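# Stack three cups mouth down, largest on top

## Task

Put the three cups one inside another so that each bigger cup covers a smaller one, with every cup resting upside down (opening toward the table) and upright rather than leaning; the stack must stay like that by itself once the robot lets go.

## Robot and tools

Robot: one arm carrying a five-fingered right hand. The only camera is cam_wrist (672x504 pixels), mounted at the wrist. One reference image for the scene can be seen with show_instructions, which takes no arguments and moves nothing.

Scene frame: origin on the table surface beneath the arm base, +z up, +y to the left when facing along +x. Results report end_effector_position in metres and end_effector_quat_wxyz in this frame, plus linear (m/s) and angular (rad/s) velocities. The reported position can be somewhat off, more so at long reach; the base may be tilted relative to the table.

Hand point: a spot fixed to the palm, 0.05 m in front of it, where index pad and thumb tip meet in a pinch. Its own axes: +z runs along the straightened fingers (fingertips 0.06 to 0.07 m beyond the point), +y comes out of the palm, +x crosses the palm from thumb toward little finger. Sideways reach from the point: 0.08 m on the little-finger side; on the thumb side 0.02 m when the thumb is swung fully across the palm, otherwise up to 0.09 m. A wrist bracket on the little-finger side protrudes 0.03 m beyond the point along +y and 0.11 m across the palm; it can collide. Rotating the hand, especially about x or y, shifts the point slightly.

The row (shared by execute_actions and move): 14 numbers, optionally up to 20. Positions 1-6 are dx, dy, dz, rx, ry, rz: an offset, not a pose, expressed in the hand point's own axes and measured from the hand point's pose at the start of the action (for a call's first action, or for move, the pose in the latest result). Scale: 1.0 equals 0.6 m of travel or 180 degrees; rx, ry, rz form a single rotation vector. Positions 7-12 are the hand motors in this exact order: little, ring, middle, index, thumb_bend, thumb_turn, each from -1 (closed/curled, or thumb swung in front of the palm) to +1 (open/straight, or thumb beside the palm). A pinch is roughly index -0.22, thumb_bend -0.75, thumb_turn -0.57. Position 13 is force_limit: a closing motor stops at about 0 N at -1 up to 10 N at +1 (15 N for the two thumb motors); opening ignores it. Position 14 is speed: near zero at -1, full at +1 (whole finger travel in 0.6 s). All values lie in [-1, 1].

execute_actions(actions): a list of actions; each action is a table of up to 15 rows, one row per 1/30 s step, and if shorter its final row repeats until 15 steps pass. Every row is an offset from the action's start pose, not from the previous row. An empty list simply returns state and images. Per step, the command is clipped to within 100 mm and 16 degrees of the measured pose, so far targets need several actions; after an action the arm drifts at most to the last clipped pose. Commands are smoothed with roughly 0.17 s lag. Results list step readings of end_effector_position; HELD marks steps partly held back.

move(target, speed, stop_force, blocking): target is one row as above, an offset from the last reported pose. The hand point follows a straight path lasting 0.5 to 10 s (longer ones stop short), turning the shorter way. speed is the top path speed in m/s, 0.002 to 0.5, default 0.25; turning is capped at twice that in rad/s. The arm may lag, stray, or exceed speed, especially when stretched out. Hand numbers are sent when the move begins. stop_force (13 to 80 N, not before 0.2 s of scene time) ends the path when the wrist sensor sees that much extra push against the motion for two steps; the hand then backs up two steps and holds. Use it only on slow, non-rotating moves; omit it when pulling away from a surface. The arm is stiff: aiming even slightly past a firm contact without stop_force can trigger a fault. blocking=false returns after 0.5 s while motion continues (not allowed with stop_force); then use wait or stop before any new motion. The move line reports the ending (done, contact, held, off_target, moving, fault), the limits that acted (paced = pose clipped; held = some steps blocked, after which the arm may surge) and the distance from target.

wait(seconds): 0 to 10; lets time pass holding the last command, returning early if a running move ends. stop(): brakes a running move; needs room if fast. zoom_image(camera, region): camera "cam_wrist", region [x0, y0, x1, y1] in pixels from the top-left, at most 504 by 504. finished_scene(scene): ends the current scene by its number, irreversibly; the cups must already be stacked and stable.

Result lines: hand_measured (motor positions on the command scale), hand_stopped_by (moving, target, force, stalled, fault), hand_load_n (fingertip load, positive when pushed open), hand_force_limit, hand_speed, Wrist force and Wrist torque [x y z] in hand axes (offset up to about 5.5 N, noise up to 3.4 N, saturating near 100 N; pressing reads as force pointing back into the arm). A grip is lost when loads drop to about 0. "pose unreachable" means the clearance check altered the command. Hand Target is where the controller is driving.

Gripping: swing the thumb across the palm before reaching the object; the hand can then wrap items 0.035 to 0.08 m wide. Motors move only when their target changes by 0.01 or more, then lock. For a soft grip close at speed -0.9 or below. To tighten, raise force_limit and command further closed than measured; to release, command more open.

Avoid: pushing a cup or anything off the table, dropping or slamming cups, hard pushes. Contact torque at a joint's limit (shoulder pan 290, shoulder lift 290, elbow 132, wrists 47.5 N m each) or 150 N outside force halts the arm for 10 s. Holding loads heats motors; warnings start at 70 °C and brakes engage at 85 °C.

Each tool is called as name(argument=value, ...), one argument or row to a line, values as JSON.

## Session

execute_actions(
  actions=[],
)

Scene clock: 0.00 s.
end_effector_position=(+0.9036, -0.3155, +0.1795) hand_measured=(+1.000, +1.000, +1.000, +1.000, +1.000, +1.000) hand_load_n=(+0.0, +0.0, +0.0, +0.0, +0.0, +0.0) hand_stopped_by=(target, target, target, target, target, target) hand_force_limit=0.00 hand_speed=-0.80 end_effector_quat_wxyz=(-0.059, +0.953, -0.293, -0.053) end_effector_velocity=(-0.000, -0.000, -0.002) end_effector_angular_velocity=(+0.000, +0.001, +0.000)
Joint positions: [-0.457 -0.41   0.472  1.628  1.466 -4.614]
Joint velocities: [-0.     0.001  0.001 -0.001  0.    -0.   ]
Wrist force (N, on the end effector, along its own x y z axes, offset not removed): no reading
Wrist torque (N m, same axes, about the end effector's origin, offset not removed): no reading
Hand target: +0.904, -0.315, +0.180; -0.059, +0.953, -0.293, -0.053

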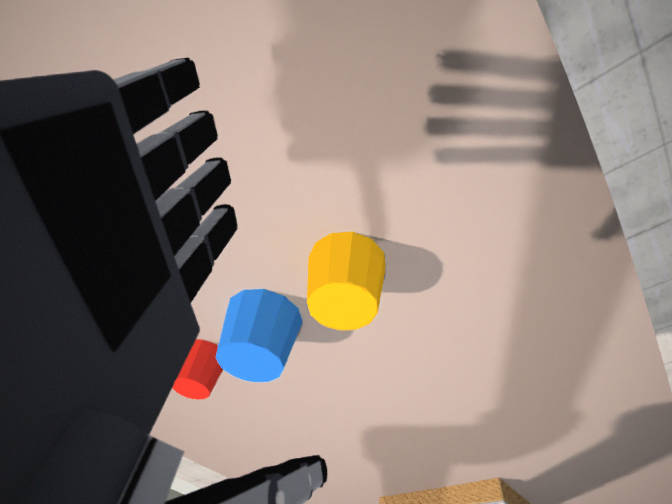

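move(
  target=[-0.56,-0.361,-0.097,-0.038,0.034,-0.189,1,1,1,1,1,-1,0.4,0],
  speed=0.35,
)

move(
  target=[-0.22,0,0.3,0,0.5,0,1,1,1,1,1,-1,0.4,0],
  speed=0.35,
)

Scene clock: 2.77 s.
end_effector_position=(+0.7527, +0.0392, +0.2990) hand_measured=(+1.000, +1.000, +1.000, +1.000, +1.000, -1.000) hand_load_n=(+0.0, +0.0, +0.0, +0.0, +0.0, +0.0) hand_stopped_by=(target, target, target, target, target, target) hand_force_limit=0.40 hand_speed=0.00 end_effector_quat_wxyz=(+0.000, +1.000, -0.000, -0.000) end_effector_velocity=(-0.001, +0.003, +0.001) end_effector_angular_velocity=(-0.002, -0.001, +0.006)
Joint positions: [-0.067 -0.989  1.281  1.269  1.565 -4.812]
Joint velocities: [ 0.005 -0.002  0.001 -0.001  0.002 -0.002]
Wrist force (N, on the end effector, along its own x y z axes, offset not removed): [-1.5 -5.8 3.4]
Wrist torque (N m, same axes, about the end effector's origin, offset not removed): [-0.80 0.16 -0.40]
Hand target: +0.753, +0.040, +0.299; +0.000, +1.000, -0.000, -0.000
Off the commanded pose: 0.001 m, 0 deg.
move: done

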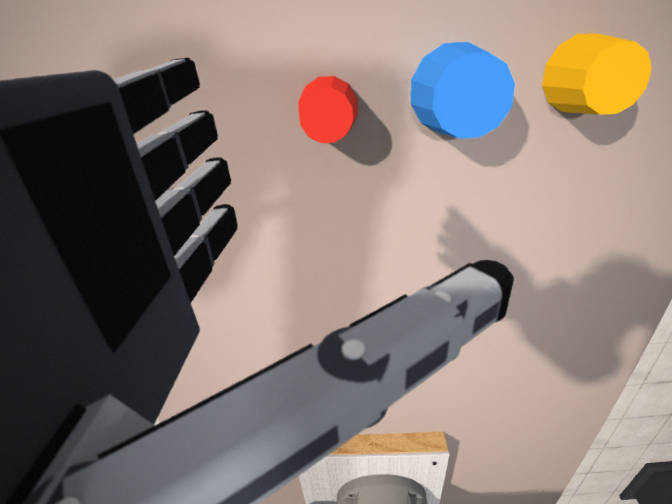

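Scene clock: 5.83 s.
end_effector_position=(+0.6210, +0.0388, +0.1189) hand_measured=(+1.000, +1.000, +1.000, +1.000, +1.000, -1.000) hand_load_n=(+0.0, +0.0, +0.0, +0.0, +0.0, +0.0) hand_stopped_by=(target, target, target, target, target, target) hand_force_limit=0.40 hand_speed=0.00 end_effector_quat_wxyz=(-0.000, +0.708, +0.001, +0.706) end_effector_velocity=(+0.000, +0.000, -0.001) end_effector_angular_velocity=(-0.000, -0.016, +0.001)
Joint positions: [-0.191 -1.313  2.591 -1.286  1.346 -4.705]
Joint velocities: [-0.     0.015  0.005 -0.036 -0.001  0.003]
Wrist force (N, on the end effector, along its own x y z axes, offset not removed): [2.8 -2.7 1.3]
Wrist torque (N m, same axes, about the end effector's origin, offset not removed): [-0.05 -0.33 0.07]
Hand target: +0.621, +0.039, +0.119; -0.000, +0.707, +0.001, +0.707
Off the commanded pose: 0.001 m, 0 deg.
move: done

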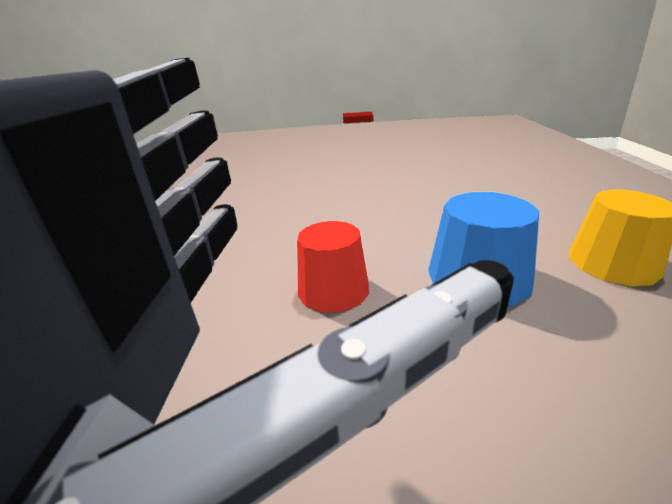

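move(
  target=[-0.125,-0.012,0.065,0,0,0,1,1,1,1,1,-1,0.4,0],
)

move(
  target=[0,0,-0.03,0,0,0,1,1,1,1,1,-1,0.4,0],
)

move(
  target=[-0.015,0.45,0,0,0,0,1,1,1,1,1,-1,0.4,0],
)

Scene clock: 7.50 s.
end_effector_position=(+0.6596, +0.0459, +0.0439) hand_measured=(+1.000, +1.000, +1.000, +1.000, +1.000, -1.000) hand_load_n=(+0.0, +0.0, +0.0, +0.0, +0.0, +0.0) hand_stopped_by=(target, target, target, target, target, target) hand_force_limit=0.40 hand_speed=0.00 end_effector_quat_wxyz=(-0.000, +0.708, +0.001, +0.706) end_effector_velocity=(+0.001, +0.000, -0.003) end_effector_angular_velocity=(-0.000, +0.001, -0.001)
Joint positions: [-0.147 -1.071  2.515 -1.452  1.39  -4.706]
Joint velocities: [ 0.001  0.009 -0.003 -0.005  0.002 -0.   ]
Wrist force (N, on the end effector, along its own x y z axes, offset not removed): [2.8 -4.3 -0.1]
Wrist torque (N m, same axes, about the end effector's origin, offset not removed): [-0.42 -0.35 -0.17]
Hand target: +0.660, +0.046, +0.044; -0.000, +0.708, +0.001, +0.706
Off the commanded pose: 0.000 m, 0 deg.
move: done

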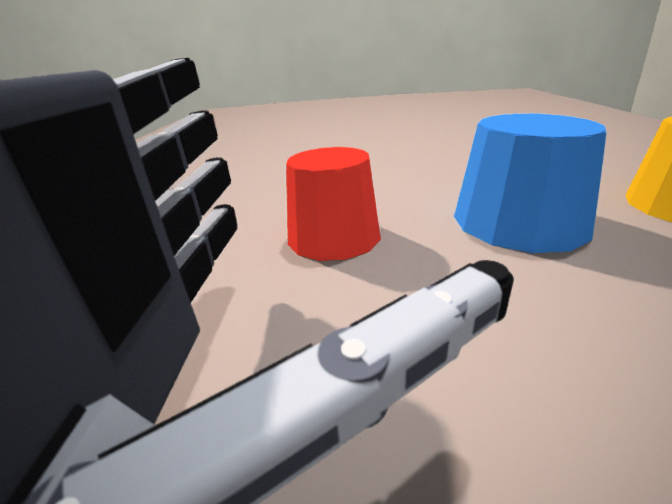

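Scene clock: 8.37 s.
end_effector_position=(+0.6419, +0.0459, +0.0439) hand_measured=(+1.000, +1.000, +1.000, +1.000, +1.000, -1.000) hand_load_n=(+0.0, +0.0, +0.0, +0.0, +0.0, +0.0) hand_stopped_by=(target, target, target, target, target, target) hand_force_limit=0.40 hand_speed=0.00 end_effector_quat_wxyz=(-0.000, +0.708, +0.001, +0.706) end_effector_velocity=(-0.003, +0.000, -0.001) end_effector_angular_velocity=(-0.000, +0.001, +0.001)
Joint positions: [-0.156 -1.077  2.549 -1.48   1.381 -4.706]
Joint velocities: [-0.002  0.001  0.005 -0.005 -0.003 -0.001]
Wrist force (N, on the end effector, along its own x y z axes, offset not removed): [-3.3 -11.7 0.2]
Wrist torque (N m, same axes, about the end effector's origin, offset not removed): [-1.45 0.48 -0.53]
Hand target: +0.642, +0.046, +0.044; -0.000, +0.708, +0.001, +0.706
Off the commanded pose: 0.000 m, 0 deg.
move: done

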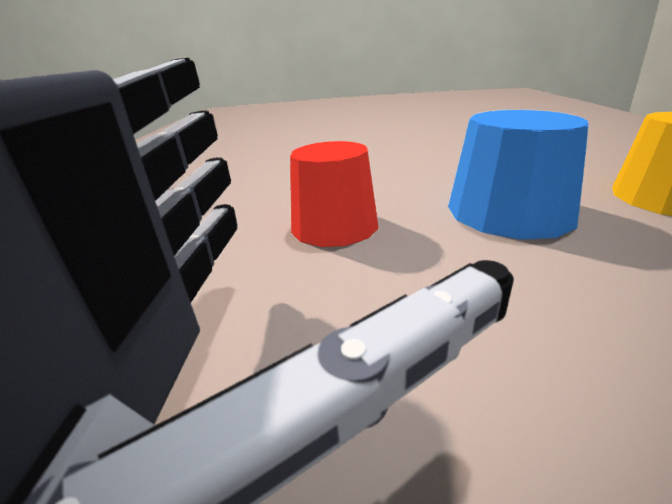

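Scene clock: 10.17 s.
end_effector_position=(+0.6417, -0.2239, +0.0355) hand_measured=(+1.000, +1.000, +1.000, +1.000, +1.000, -1.000) hand_load_n=(+0.0, +0.0, +0.0, +0.0, +0.0, +0.0) hand_stopped_by=(target, target, target, target, target, target) hand_force_limit=0.40 hand_speed=0.00 end_effector_quat_wxyz=(-0.000, +0.708, +0.000, +0.706) end_effector_velocity=(-0.000, -0.002, -0.000) end_effector_angular_velocity=(+0.001, +0.000, +0.002)
Joint positions: [-0.82  -1.042  2.509 -1.48   0.717 -4.697]
Joint velocities: [-0.006 -0.    -0.002  0.002 -0.008  0.001]
Wrist force (N, on the end effector, along its own x y z axes, offset not removed): [4.7 -7.6 2.1]
Wrist torque (N m, same axes, about the end effector's origin, offset not removed): [-0.90 -0.73 0.06]
Hand target: +0.642, -0.224, +0.035; -0.000, +0.708, +0.000, +0.706
Off the commanded pose: 0.001 m, 0 deg.
move: done

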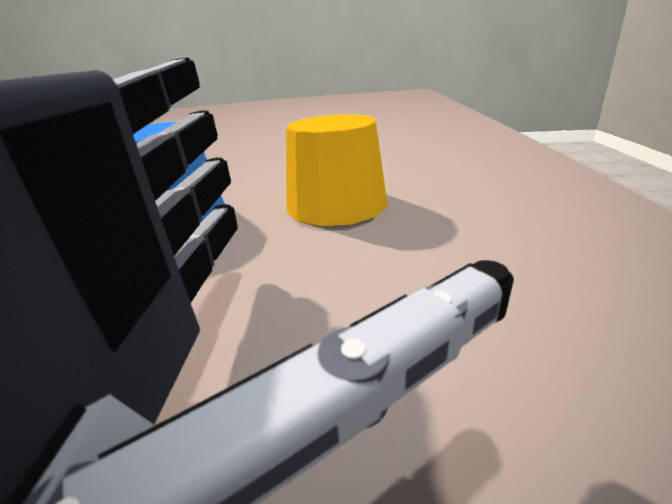

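move(
  target=[-0.006,0.018,0.255,0,0,0,1,1,1,1,1,-1,0.4,0],
  speed=0.13,
)

move(
  target=[0,0,0,0,0,0,1,1,-0.8,-0.8,-0.6,-1,0.4,-0.5],
)

move(
  target=[0.15,0,0,0,0,0,1,1,-0.8,-0.8,-0.6,-1,0.4,-0.5],
  speed=0.15,
)

Scene clock: 12.57 s.
end_effector_position=(+0.7944, -0.2347, +0.0316) hand_measured=(+1.000, +1.000, +1.000, +1.000, +1.000, -1.000) hand_load_n=(+0.0, +0.0, +0.0, +0.0, +0.0, +0.0) hand_stopped_by=(target, target, target, target, target, target) hand_force_limit=0.40 hand_speed=0.00 end_effector_quat_wxyz=(-0.000, +0.708, +0.000, +0.706) end_effector_velocity=(+0.003, +0.000, -0.000) end_effector_angular_velocity=(-0.000, -0.000, +0.002)
Joint positions: [-0.606 -0.961  2.22  -1.269  0.931 -4.701]
Joint velocities: [ 0.003  0.002 -0.006  0.003  0.001  0.   ]
Wrist force (N, on the end effector, along its own x y z axes, offset not removed): [1.4 -4.3 -0.8]
Wrist torque (N m, same axes, about the end effector's origin, offset not removed): [-0.32 -0.21 -0.21]
Hand target: +0.795, -0.235, +0.032; -0.000, +0.708, +0.000, +0.706
Off the commanded pose: 0.000 m, 0 deg.
move: done

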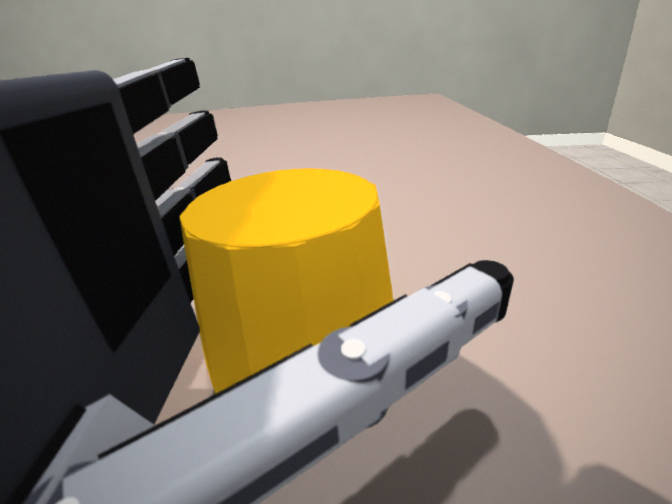

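Scene clock: 13.83 s.
end_effector_position=(+0.7943, -0.2347, +0.0315) hand_measured=(+1.000, +1.000, +0.178, +0.256, +0.514, -1.000) hand_load_n=(+0.0, +0.0, +11.5, +4.0, +14.5, +0.0) hand_stopped_by=(target, target, force, force, force, target) hand_force_limit=0.40 hand_speed=-0.50 end_effector_quat_wxyz=(-0.000, +0.708, +0.000, +0.706) end_effector_velocity=(-0.000, -0.001, -0.000) end_effector_angular_velocity=(+0.000, +0.001, -0.001)
Joint positions: [-0.606 -0.961  2.22  -1.27   0.931 -4.701]
Joint velocities: [-0.001  0.001  0.     0.     0.    -0.   ]
Wrist force (N, on the end effector, along its own x y z axes, offset not removed): [1.4 -5.6 -2.3]
Wrist torque (N m, same axes, about the end effector's origin, offset not removed): [-0.67 0.13 -0.18]
Hand target: +0.794, -0.235, +0.032; -0.000, +0.708, +0.000, +0.706
Off the commanded pose: 0.000 m, 0 deg.
move: done

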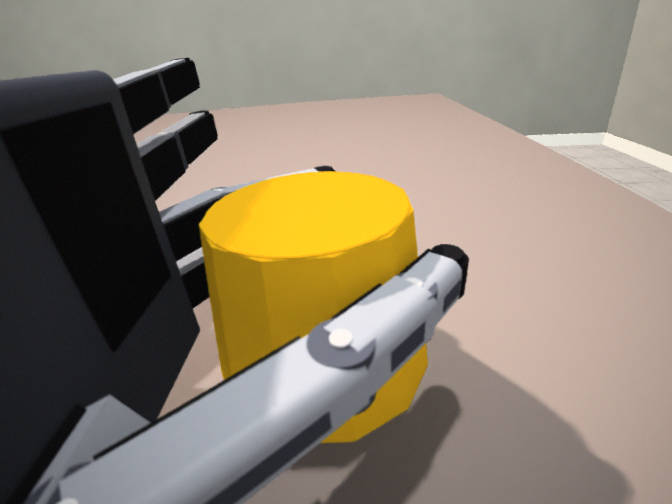

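Scene clock: 15.07 s.
end_effector_position=(+0.7946, -0.2346, +0.1213) hand_measured=(+1.000, +1.000, +0.178, +0.256, +0.514, -1.000) hand_load_n=(+0.0, +0.0, +11.0, +4.0, +14.5, +1.0) hand_stopped_by=(target, target, force, force, force, target) hand_force_limit=0.40 hand_speed=-0.50 end_effector_quat_wxyz=(-0.000, +0.708, +0.000, +0.706) end_effector_velocity=(-0.000, -0.000, +0.002) end_effector_angular_velocity=(+0.001, +0.002, -0.001)
Joint positions: [-0.607 -1.132  2.221 -1.099  0.929 -4.701]
Joint velocities: [-0.    -0.005 -0.001  0.008  0.001 -0.001]
Wrist force (N, on the end effector, along its own x y z axes, offset not removed): [0.0 -9.3 -2.9]
Wrist torque (N m, same axes, about the end effector's origin, offset not removed): [-1.13 -0.15 -0.28]
Hand target: +0.795, -0.235, +0.122; -0.000, +0.708, +0.000, +0.706
Off the commanded pose: 0.000 m, 0 deg.
move: done

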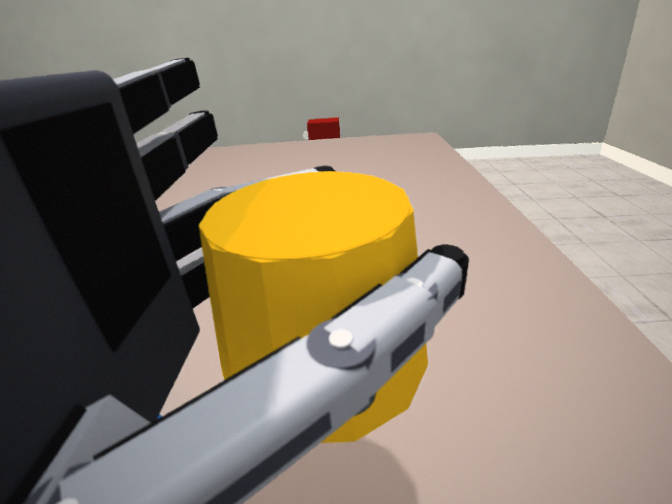

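move(
  target=[-0.01,-0.465,-0.016,0,0,0,1,1,-0.8,-0.8,-0.6,-1,0.4,-0.5],
)

move(
  target=[-0.137,0,0,0,0,0,1,1,-0.8,-0.8,-0.6,-1,0.4,-0.5],
  speed=0.04,
  stop_force=13,
)

Scene clock: 17.23 s.
end_effector_position=(+0.7851, +0.0443, +0.1148) hand_measured=(+1.000, +1.000, +0.178, +0.256, +0.514, -1.000) hand_load_n=(+0.0, +0.0, +11.0, +4.0, +14.5, +1.0) hand_stopped_by=(target, target, force, force, force, target) hand_force_limit=0.40 hand_speed=-0.50 end_effector_quat_wxyz=(-0.000, +0.708, +0.001, +0.706) end_effector_velocity=(+0.002, +0.003, +0.002) end_effector_angular_velocity=(-0.001, -0.003, -0.001)
Joint positions: [-0.105 -1.149  2.275 -1.134  1.431 -4.706]
Joint velocities: [ 0.008 -0.    -0.004  0.002  0.008 -0.   ]
Wrist force (N, on the end effector, along its own x y z axes, offset not removed): [-2.9 -3.8 3.8]
Wrist torque (N m, same axes, about the end effector's origin, offset not removed): [-0.70 0.24 -0.32]
Hand target: +0.785, +0.045, +0.115; -0.000, +0.708, +0.000, +0.706
Off the commanded pose: 0.001 m, 0 deg.
move: done

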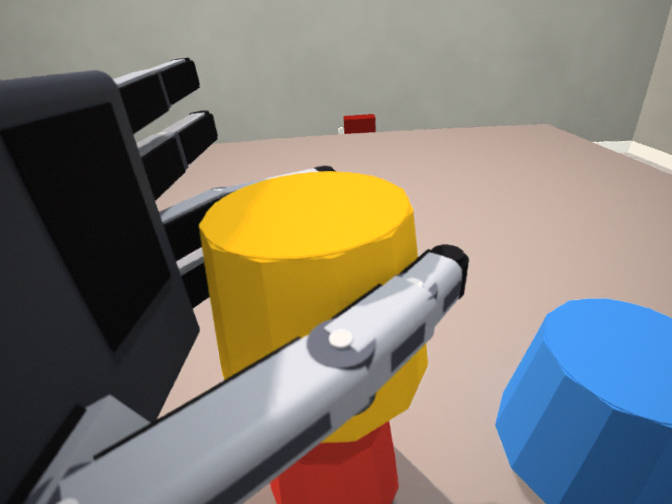

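Scene clock: 19.73 s.
end_effector_position=(+0.7849, +0.0441, +0.0328) hand_measured=(+1.000, +1.000, +0.178, +0.256, +0.514, -1.000) hand_load_n=(+0.0, +0.0, +11.0, +4.0, +14.5, +1.0) hand_stopped_by=(target, target, force, force, force, target) hand_force_limit=0.40 hand_speed=-0.50 end_effector_quat_wxyz=(-0.000, +0.708, +0.001, +0.706) end_effector_velocity=(-0.000, -0.000, -0.004) end_effector_angular_velocity=(+0.000, +0.002, -0.001)
Joint positions: [-0.104 -0.984  2.275 -1.298  1.432 -4.706]
Joint velocities: [ 0.     0.008 -0.001 -0.005  0.001  0.   ]
Wrist force (N, on the end effector, along its own x y z axes, offset not removed): [-2.7 0.4 -3.6]
Wrist torque (N m, same axes, about the end effector's origin, offset not removed): [0.28 0.40 0.11]
Hand target: +0.785, +0.044, +0.033; -0.000, +0.708, +0.001, +0.706
Off the commanded pose: 0.000 m, 0 deg.
move: done

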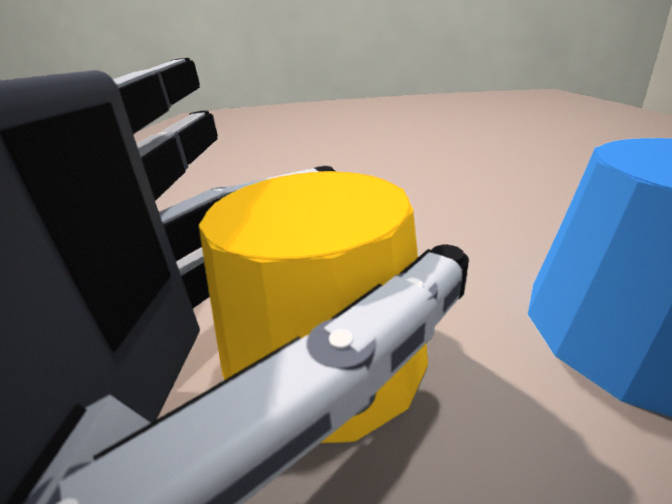

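move(
  target=[-0.002,0,0,0,0,0,1,1,1,1,1,-1,0.4,0],
)

move(
  target=[0.01,0,-0.23,0,0,0,1,1,1,1,1,-1,0.4,0],
)

move(
  target=[0,0.22,0,0,0,0,1,1,1,1,1,-1,0.4,0],
)

Scene clock: 20.93 s.
end_effector_position=(+0.7849, +0.0441, +0.0317) hand_measured=(+1.000, +1.000, +1.000, +1.000, +1.000, -1.000) hand_load_n=(+0.0, +0.0, +0.0, +0.0, +0.0, +0.0) hand_stopped_by=(target, target, target, target, target, target) hand_force_limit=0.40 hand_speed=0.00 end_effector_quat_wxyz=(-0.000, +0.708, +0.001, +0.706) end_effector_velocity=(-0.001, +0.001, -0.001) end_effector_angular_velocity=(-0.000, +0.001, +0.002)
Joint positions: [-0.104 -0.982  2.274 -1.301  1.432 -4.706]
Joint velocities: [ 0.001  0.001  0.001 -0.001 -0.001 -0.001]
Wrist force (N, on the end effector, along its own x y z axes, offset not removed): [-1.7 -5.5 1.5]
Wrist torque (N m, same axes, about the end effector's origin, offset not removed): [-0.48 0.33 -0.22]
Hand target: +0.785, +0.044, +0.032; -0.000, +0.708, +0.001, +0.706
Off the commanded pose: 0.000 m, 0 deg.
move: done

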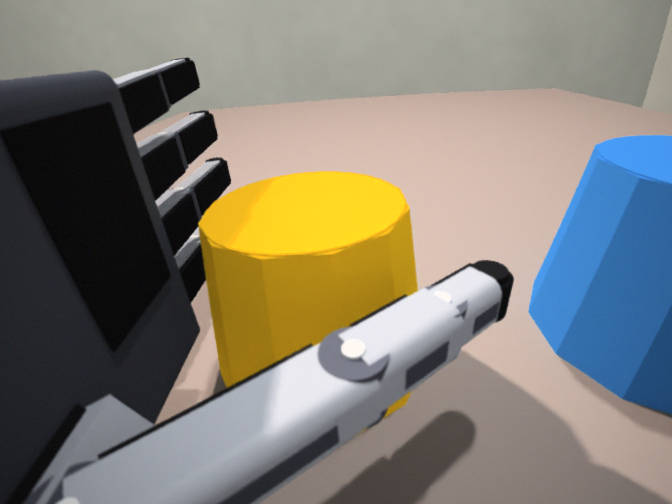

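Scene clock: 22.23 s.
end_effector_position=(+0.6472, +0.0442, +0.0379) hand_measured=(+1.000, +1.000, +1.000, +1.000, +1.000, -1.000) hand_load_n=(+0.0, +0.0, +0.0, +0.0, +0.0, +0.0) hand_stopped_by=(target, target, target, target, target, target) hand_force_limit=0.40 hand_speed=0.00 end_effector_quat_wxyz=(-0.000, +0.708, +0.001, +0.706) end_effector_velocity=(-0.002, -0.000, +0.000) end_effector_angular_velocity=(+0.000, -0.001, +0.000)
Joint positions: [-0.157 -1.058  2.538 -1.488  1.379 -4.706]
Joint velocities: [-0.002 -0.001  0.005 -0.005 -0.002  0.   ]
Wrist force (N, on the end effector, along its own x y z axes, offset not removed): [-1.6 -8.0 -0.7]
Wrist torque (N m, same axes, about the end effector's origin, offset not removed): [-0.92 0.36 -0.36]
Hand target: +0.647, +0.044, +0.038; -0.000, +0.708, +0.001, +0.706
Off the commanded pose: 0.000 m, 0 deg.
move: done

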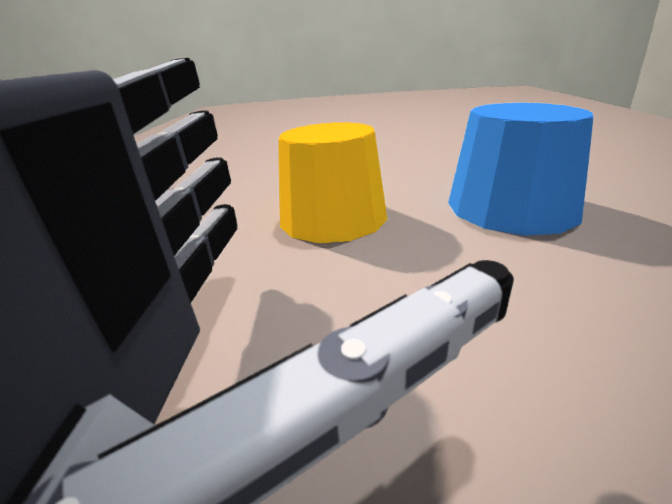

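Scene clock: 23.47 s.
end_effector_position=(+0.6471, -0.0876, +0.0383) hand_measured=(+1.000, +1.000, +1.000, +1.000, +1.000, -1.000) hand_load_n=(+0.0, +0.0, +0.0, +0.0, +0.0, +0.0) hand_stopped_by=(target, target, target, target, target, target) hand_force_limit=0.40 hand_speed=0.00 end_effector_quat_wxyz=(-0.000, +0.708, +0.000, +0.706) end_effector_velocity=(+0.001, -0.003, +0.000) end_effector_angular_velocity=(-0.001, -0.001, +0.004)
Joint positions: [-0.514 -1.06   2.564 -1.514  1.023 -4.702]
Joint velocities: [-0.01  -0.    -0.001  0.    -0.013 -0.   ]
Wrist force (N, on the end effector, along its own x y z axes, offset not removed): [-1.1 -1.9 4.9]
Wrist torque (N m, same axes, about the end effector's origin, offset not removed): [-0.01 -0.05 -0.15]
Hand target: +0.647, -0.088, +0.038; -0.000, +0.708, +0.000, +0.706
Off the commanded pose: 0.000 m, 0 deg.
move: done

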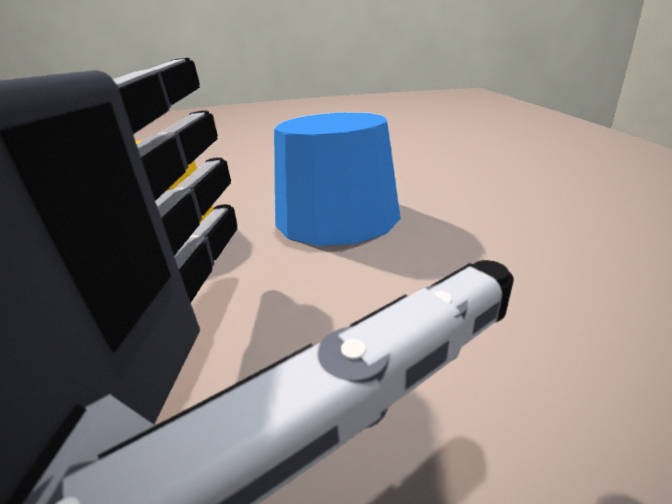

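move(
  target=[0,0.003,0.232,0,0,0,1,1,1,1,1,-1,0.4,0],
  speed=0.13,
)

move(
  target=[0,0,0,0,0,0,1,1,-0.8,-0.8,-0.6,-1,0.4,-0.5],
)

move(
  target=[0.135,0,0,0,0,0,1,1,-0.8,-0.8,-0.6,-1,0.4,-0.5],
  speed=0.15,
)

move(
  target=[0,-0.228,-0.005,0,0,0,1,1,-0.8,-0.8,-0.6,-1,0.4,-0.5],
)

Scene clock: 25.63 s.
end_effector_position=(+0.7859, -0.0894, +0.0380) hand_measured=(+1.000, +1.000, +1.000, +1.000, +1.000, -1.000) hand_load_n=(+0.0, +0.0, +0.0, +0.0, +0.0, +0.0) hand_stopped_by=(target, target, target, target, target, target) hand_force_limit=0.40 hand_speed=0.00 end_effector_quat_wxyz=(-0.000, +0.708, +0.000, +0.706) end_effector_velocity=(+0.003, -0.001, -0.000) end_effector_angular_velocity=(+0.000, -0.000, -0.002)
Joint positions: [-0.365 -0.999  2.292 -1.302  1.172 -4.704]
Joint velocities: [ 0.002  0.002 -0.006  0.004  0.004  0.   ]
Wrist force (N, on the end effector, along its own x y z axes, offset not removed): [-1.8 -6.3 4.9]
Wrist torque (N m, same axes, about the end effector's origin, offset not removed): [-0.78 0.06 -0.37]
Hand target: +0.786, -0.089, +0.038; -0.000, +0.708, +0.000, +0.706
Off the commanded pose: 0.000 m, 0 deg.
move: done

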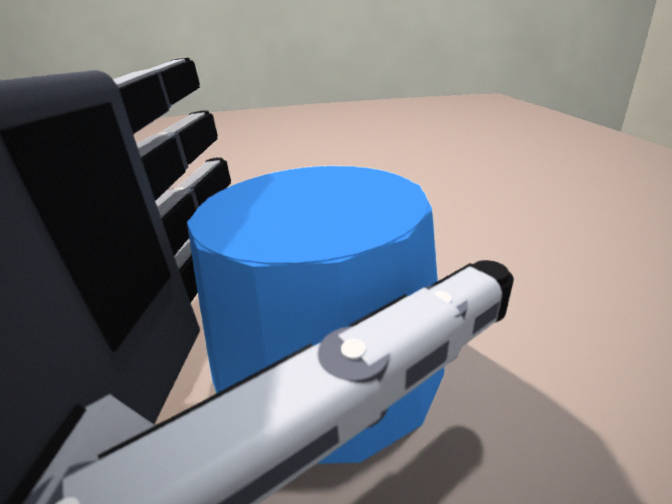

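Scene clock: 26.70 s.
end_effector_position=(+0.7859, -0.0894, +0.0379) hand_measured=(+1.000, +1.000, +0.342, +0.450, +0.694, -1.000) hand_load_n=(+0.0, +0.0, +11.0, +3.5, +20.5, +0.5) hand_stopped_by=(target, target, force, force, force, target) hand_force_limit=0.40 hand_speed=-0.50 end_effector_quat_wxyz=(-0.000, +0.708, +0.000, +0.706) end_effector_velocity=(-0.000, +0.000, +0.000) end_effector_angular_velocity=(+0.000, +0.000, +0.001)
Joint positions: [-0.365 -0.999  2.292 -1.302  1.172 -4.704]
Joint velocities: [-0.    -0.001  0.001  0.001 -0.001 -0.   ]
Wrist force (N, on the end effector, along its own x y z axes, offset not removed): [-2.1 -2.3 0.9]
Wrist torque (N m, same axes, about the end effector's origin, offset not removed): [0.04 0.32 -0.18]
Hand target: +0.786, -0.089, +0.038; -0.000, +0.708, +0.000, +0.706
Off the commanded pose: 0.000 m, 0 deg.
move: done

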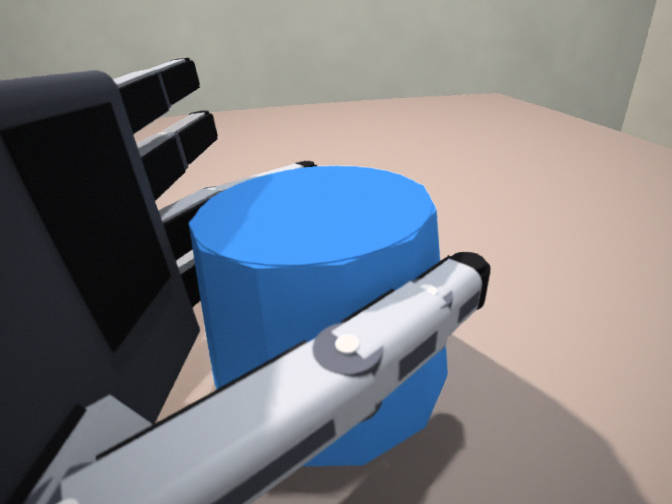

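Scene clock: 27.87 s.
end_effector_position=(+0.7861, -0.0892, +0.1187) hand_measured=(+1.000, +1.000, +0.342, +0.450, +0.694, -1.000) hand_load_n=(+0.0, +0.0, +11.0, +3.5, +20.5, +1.5) hand_stopped_by=(target, target, force, force, force, target) hand_force_limit=0.40 hand_speed=-0.50 end_effector_quat_wxyz=(-0.000, +0.708, +0.000, +0.706) end_effector_velocity=(+0.000, +0.001, +0.003) end_effector_angular_velocity=(-0.000, +0.000, +0.001)
Joint positions: [-0.366 -1.164  2.292 -1.137  1.17  -4.704]
Joint velocities: [ 0.001 -0.005 -0.001  0.006 -0.001 -0.001]
Wrist force (N, on the end effector, along its own x y z axes, offset not removed): [-0.5 0.5 -6.7]
Wrist torque (N m, same axes, about the end effector's origin, offset not removed): [0.62 0.19 -0.06]
Hand target: +0.786, -0.089, +0.119; -0.000, +0.708, +0.000, +0.706
Off the commanded pose: 0.000 m, 0 deg.
move: done

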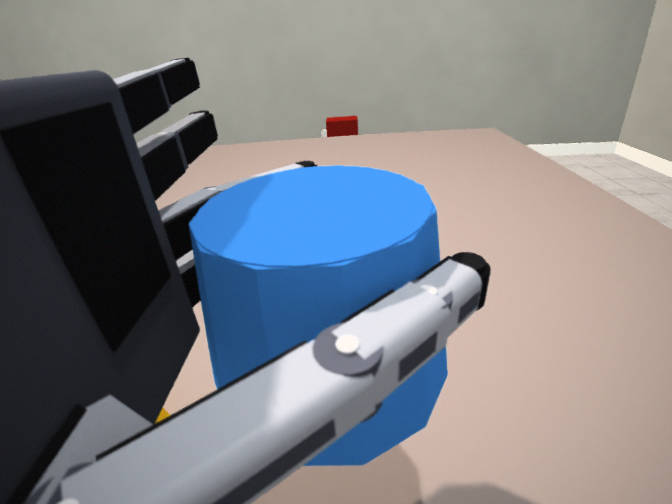

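Scene clock: 29.13 s.
end_effector_position=(+0.7832, +0.0473, +0.1185) hand_measured=(+1.000, +1.000, +0.342, +0.450, +0.694, -1.000) hand_load_n=(+0.0, +0.0, +11.0, +3.5, +20.5, +1.5) hand_stopped_by=(target, target, force, force, force, target) hand_force_limit=0.40 hand_speed=-0.50 end_effector_quat_wxyz=(-0.000, +0.708, +0.001, +0.706) end_effector_velocity=(+0.000, +0.003, +0.002) end_effector_angular_velocity=(-0.001, -0.002, -0.001)
Joint positions: [-0.1   -1.158  2.277 -1.128  1.437 -4.706]
Joint velocities: [ 0.006 -0.002 -0.001  0.001  0.007 -0.001]
Wrist force (N, on the end effector, along its own x y z axes, offset not removed): [1.2 2.8 3.1]
Wrist torque (N m, same axes, about the end effector's origin, offset not removed): [0.37 -0.37 0.12]
Hand target: +0.783, +0.048, +0.118; +0.000, +0.708, +0.000, +0.706
Off the commanded pose: 0.000 m, 0 deg.
move: done

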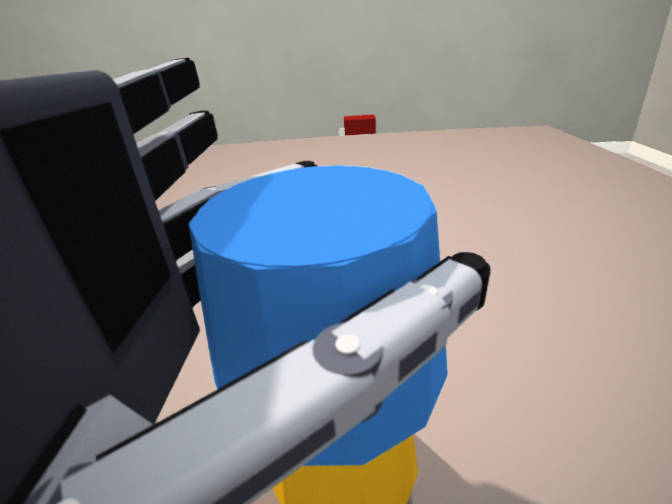

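move(
  target=[-0.134,0,0,0,0,0,1,1,-0.8,-0.8,-0.6,-1,0.4,-0.5],
  speed=0.05,
  stop_force=13,
)

move(
  target=[0,0,0,0,0,0,1,1,1,1,1,-1,0.4,0],
)

move(
  target=[0.01,-0.01,-0.2,0,0,0,1,1,1,1,1,-1,0.4,0],
)

Scene clock: 31.63 s.
end_effector_position=(+0.7830, +0.0472, +0.0383) hand_measured=(+1.000, +1.000, +0.342, +0.450, +0.694, -1.000) hand_load_n=(+0.0, +0.0, +11.0, +3.5, +20.5, +1.5) hand_stopped_by=(target, target, force, force, force, target) hand_force_limit=0.40 hand_speed=-0.50 end_effector_quat_wxyz=(-0.000, +0.708, +0.001, +0.706) end_effector_velocity=(-0.000, +0.000, -0.001) end_effector_angular_velocity=(-0.001, -0.001, +0.000)
Joint positions: [-0.099 -0.996  2.278 -1.29   1.438 -4.706]
Joint velocities: [ 0.     0.004  0.    -0.006 -0.    -0.001]
Wrist force (N, on the end effector, along its own x y z axes, offset not removed): [-2.8 -1.1 2.4]
Wrist torque (N m, same axes, about the end effector's origin, offset not removed): [-0.06 0.44 -0.06]
Hand target: +0.783, +0.047, +0.038; -0.000, +0.708, +0.001, +0.706
Off the commanded pose: 0.000 m, 0 deg.
move: done

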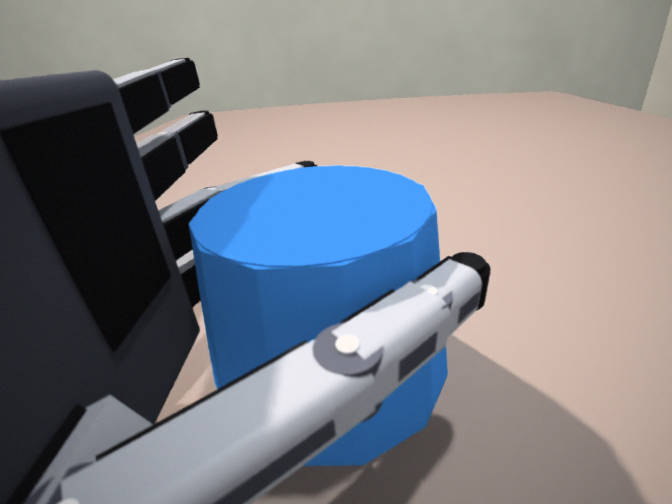

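Scene clock: 32.30 s.
end_effector_position=(+0.7830, +0.0472, +0.0382) hand_measured=(+1.000, +1.000, +1.000, +1.000, +1.000, -1.000) hand_load_n=(+0.0, +0.0, +0.0, +0.0, +0.0, +0.0) hand_stopped_by=(target, target, target, target, target, target) hand_force_limit=0.40 hand_speed=0.00 end_effector_quat_wxyz=(-0.000, +0.708, +0.001, +0.706) end_effector_velocity=(-0.001, -0.000, -0.001) end_effector_angular_velocity=(-0.001, +0.002, -0.001)
Joint positions: [-0.099 -0.996  2.278 -1.29   1.438 -4.706]
Joint velocities: [-0.     0.     0.002  0.001  0.001 -0.001]
Wrist force (N, on the end effector, along its own x y z axes, offset not removed): [-2.4 -7.1 6.7]
Wrist torque (N m, same axes, about the end effector's origin, offset not removed): [-1.10 0.26 -0.23]
Hand target: +0.783, +0.047, +0.038; -0.000, +0.708, +0.001, +0.706
Off the commanded pose: 0.000 m, 0 deg.
move: done

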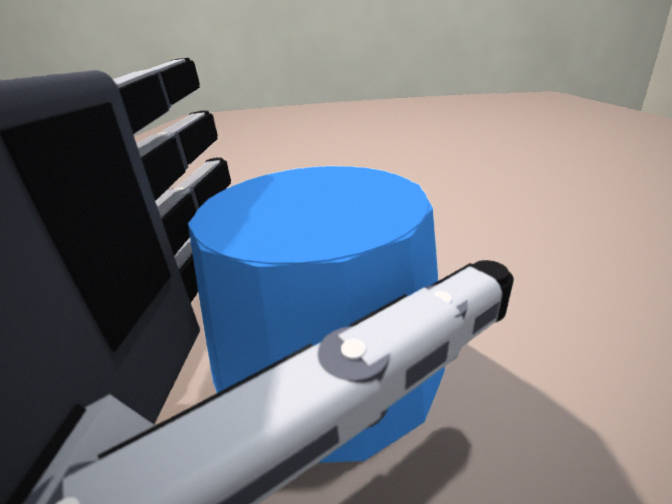

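Scene clock: 33.50 s.
end_effector_position=(+0.6634, +0.0532, +0.0444) hand_measured=(+1.000, +1.000, +1.000, +1.000, +1.000, -1.000) hand_load_n=(+0.0, +0.0, +0.0, +0.0, +0.0, +0.0) hand_stopped_by=(target, target, target, target, target, target) hand_force_limit=0.40 hand_speed=0.00 end_effector_quat_wxyz=(-0.000, +0.708, +0.001, +0.706) end_effector_velocity=(-0.003, -0.000, +0.001) end_effector_angular_velocity=(-0.001, -0.001, +0.000)
Joint positions: [-0.125 -1.07   2.504 -1.442  1.412 -4.706]
Joint velocities: [-0.002 -0.004  0.006 -0.003 -0.002 -0.001]
Wrist force (N, on the end effector, along its own x y z axes, offset not removed): [-0.4 -0.7 -2.4]
Wrist torque (N m, same axes, about the end effector's origin, offset not removed): [0.29 0.14 0.04]
Hand target: +0.663, +0.053, +0.044; -0.000, +0.708, +0.000, +0.706
Off the commanded pose: 0.000 m, 0 deg.
move: done

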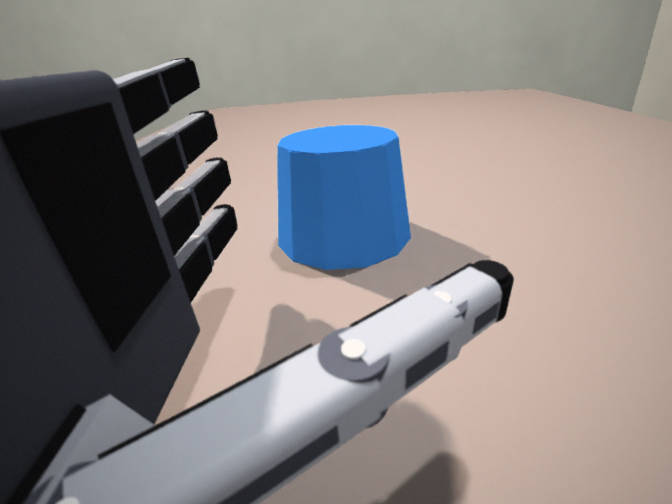

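finished_scene(
  scene=2,
)

The scene is finished: the task was done.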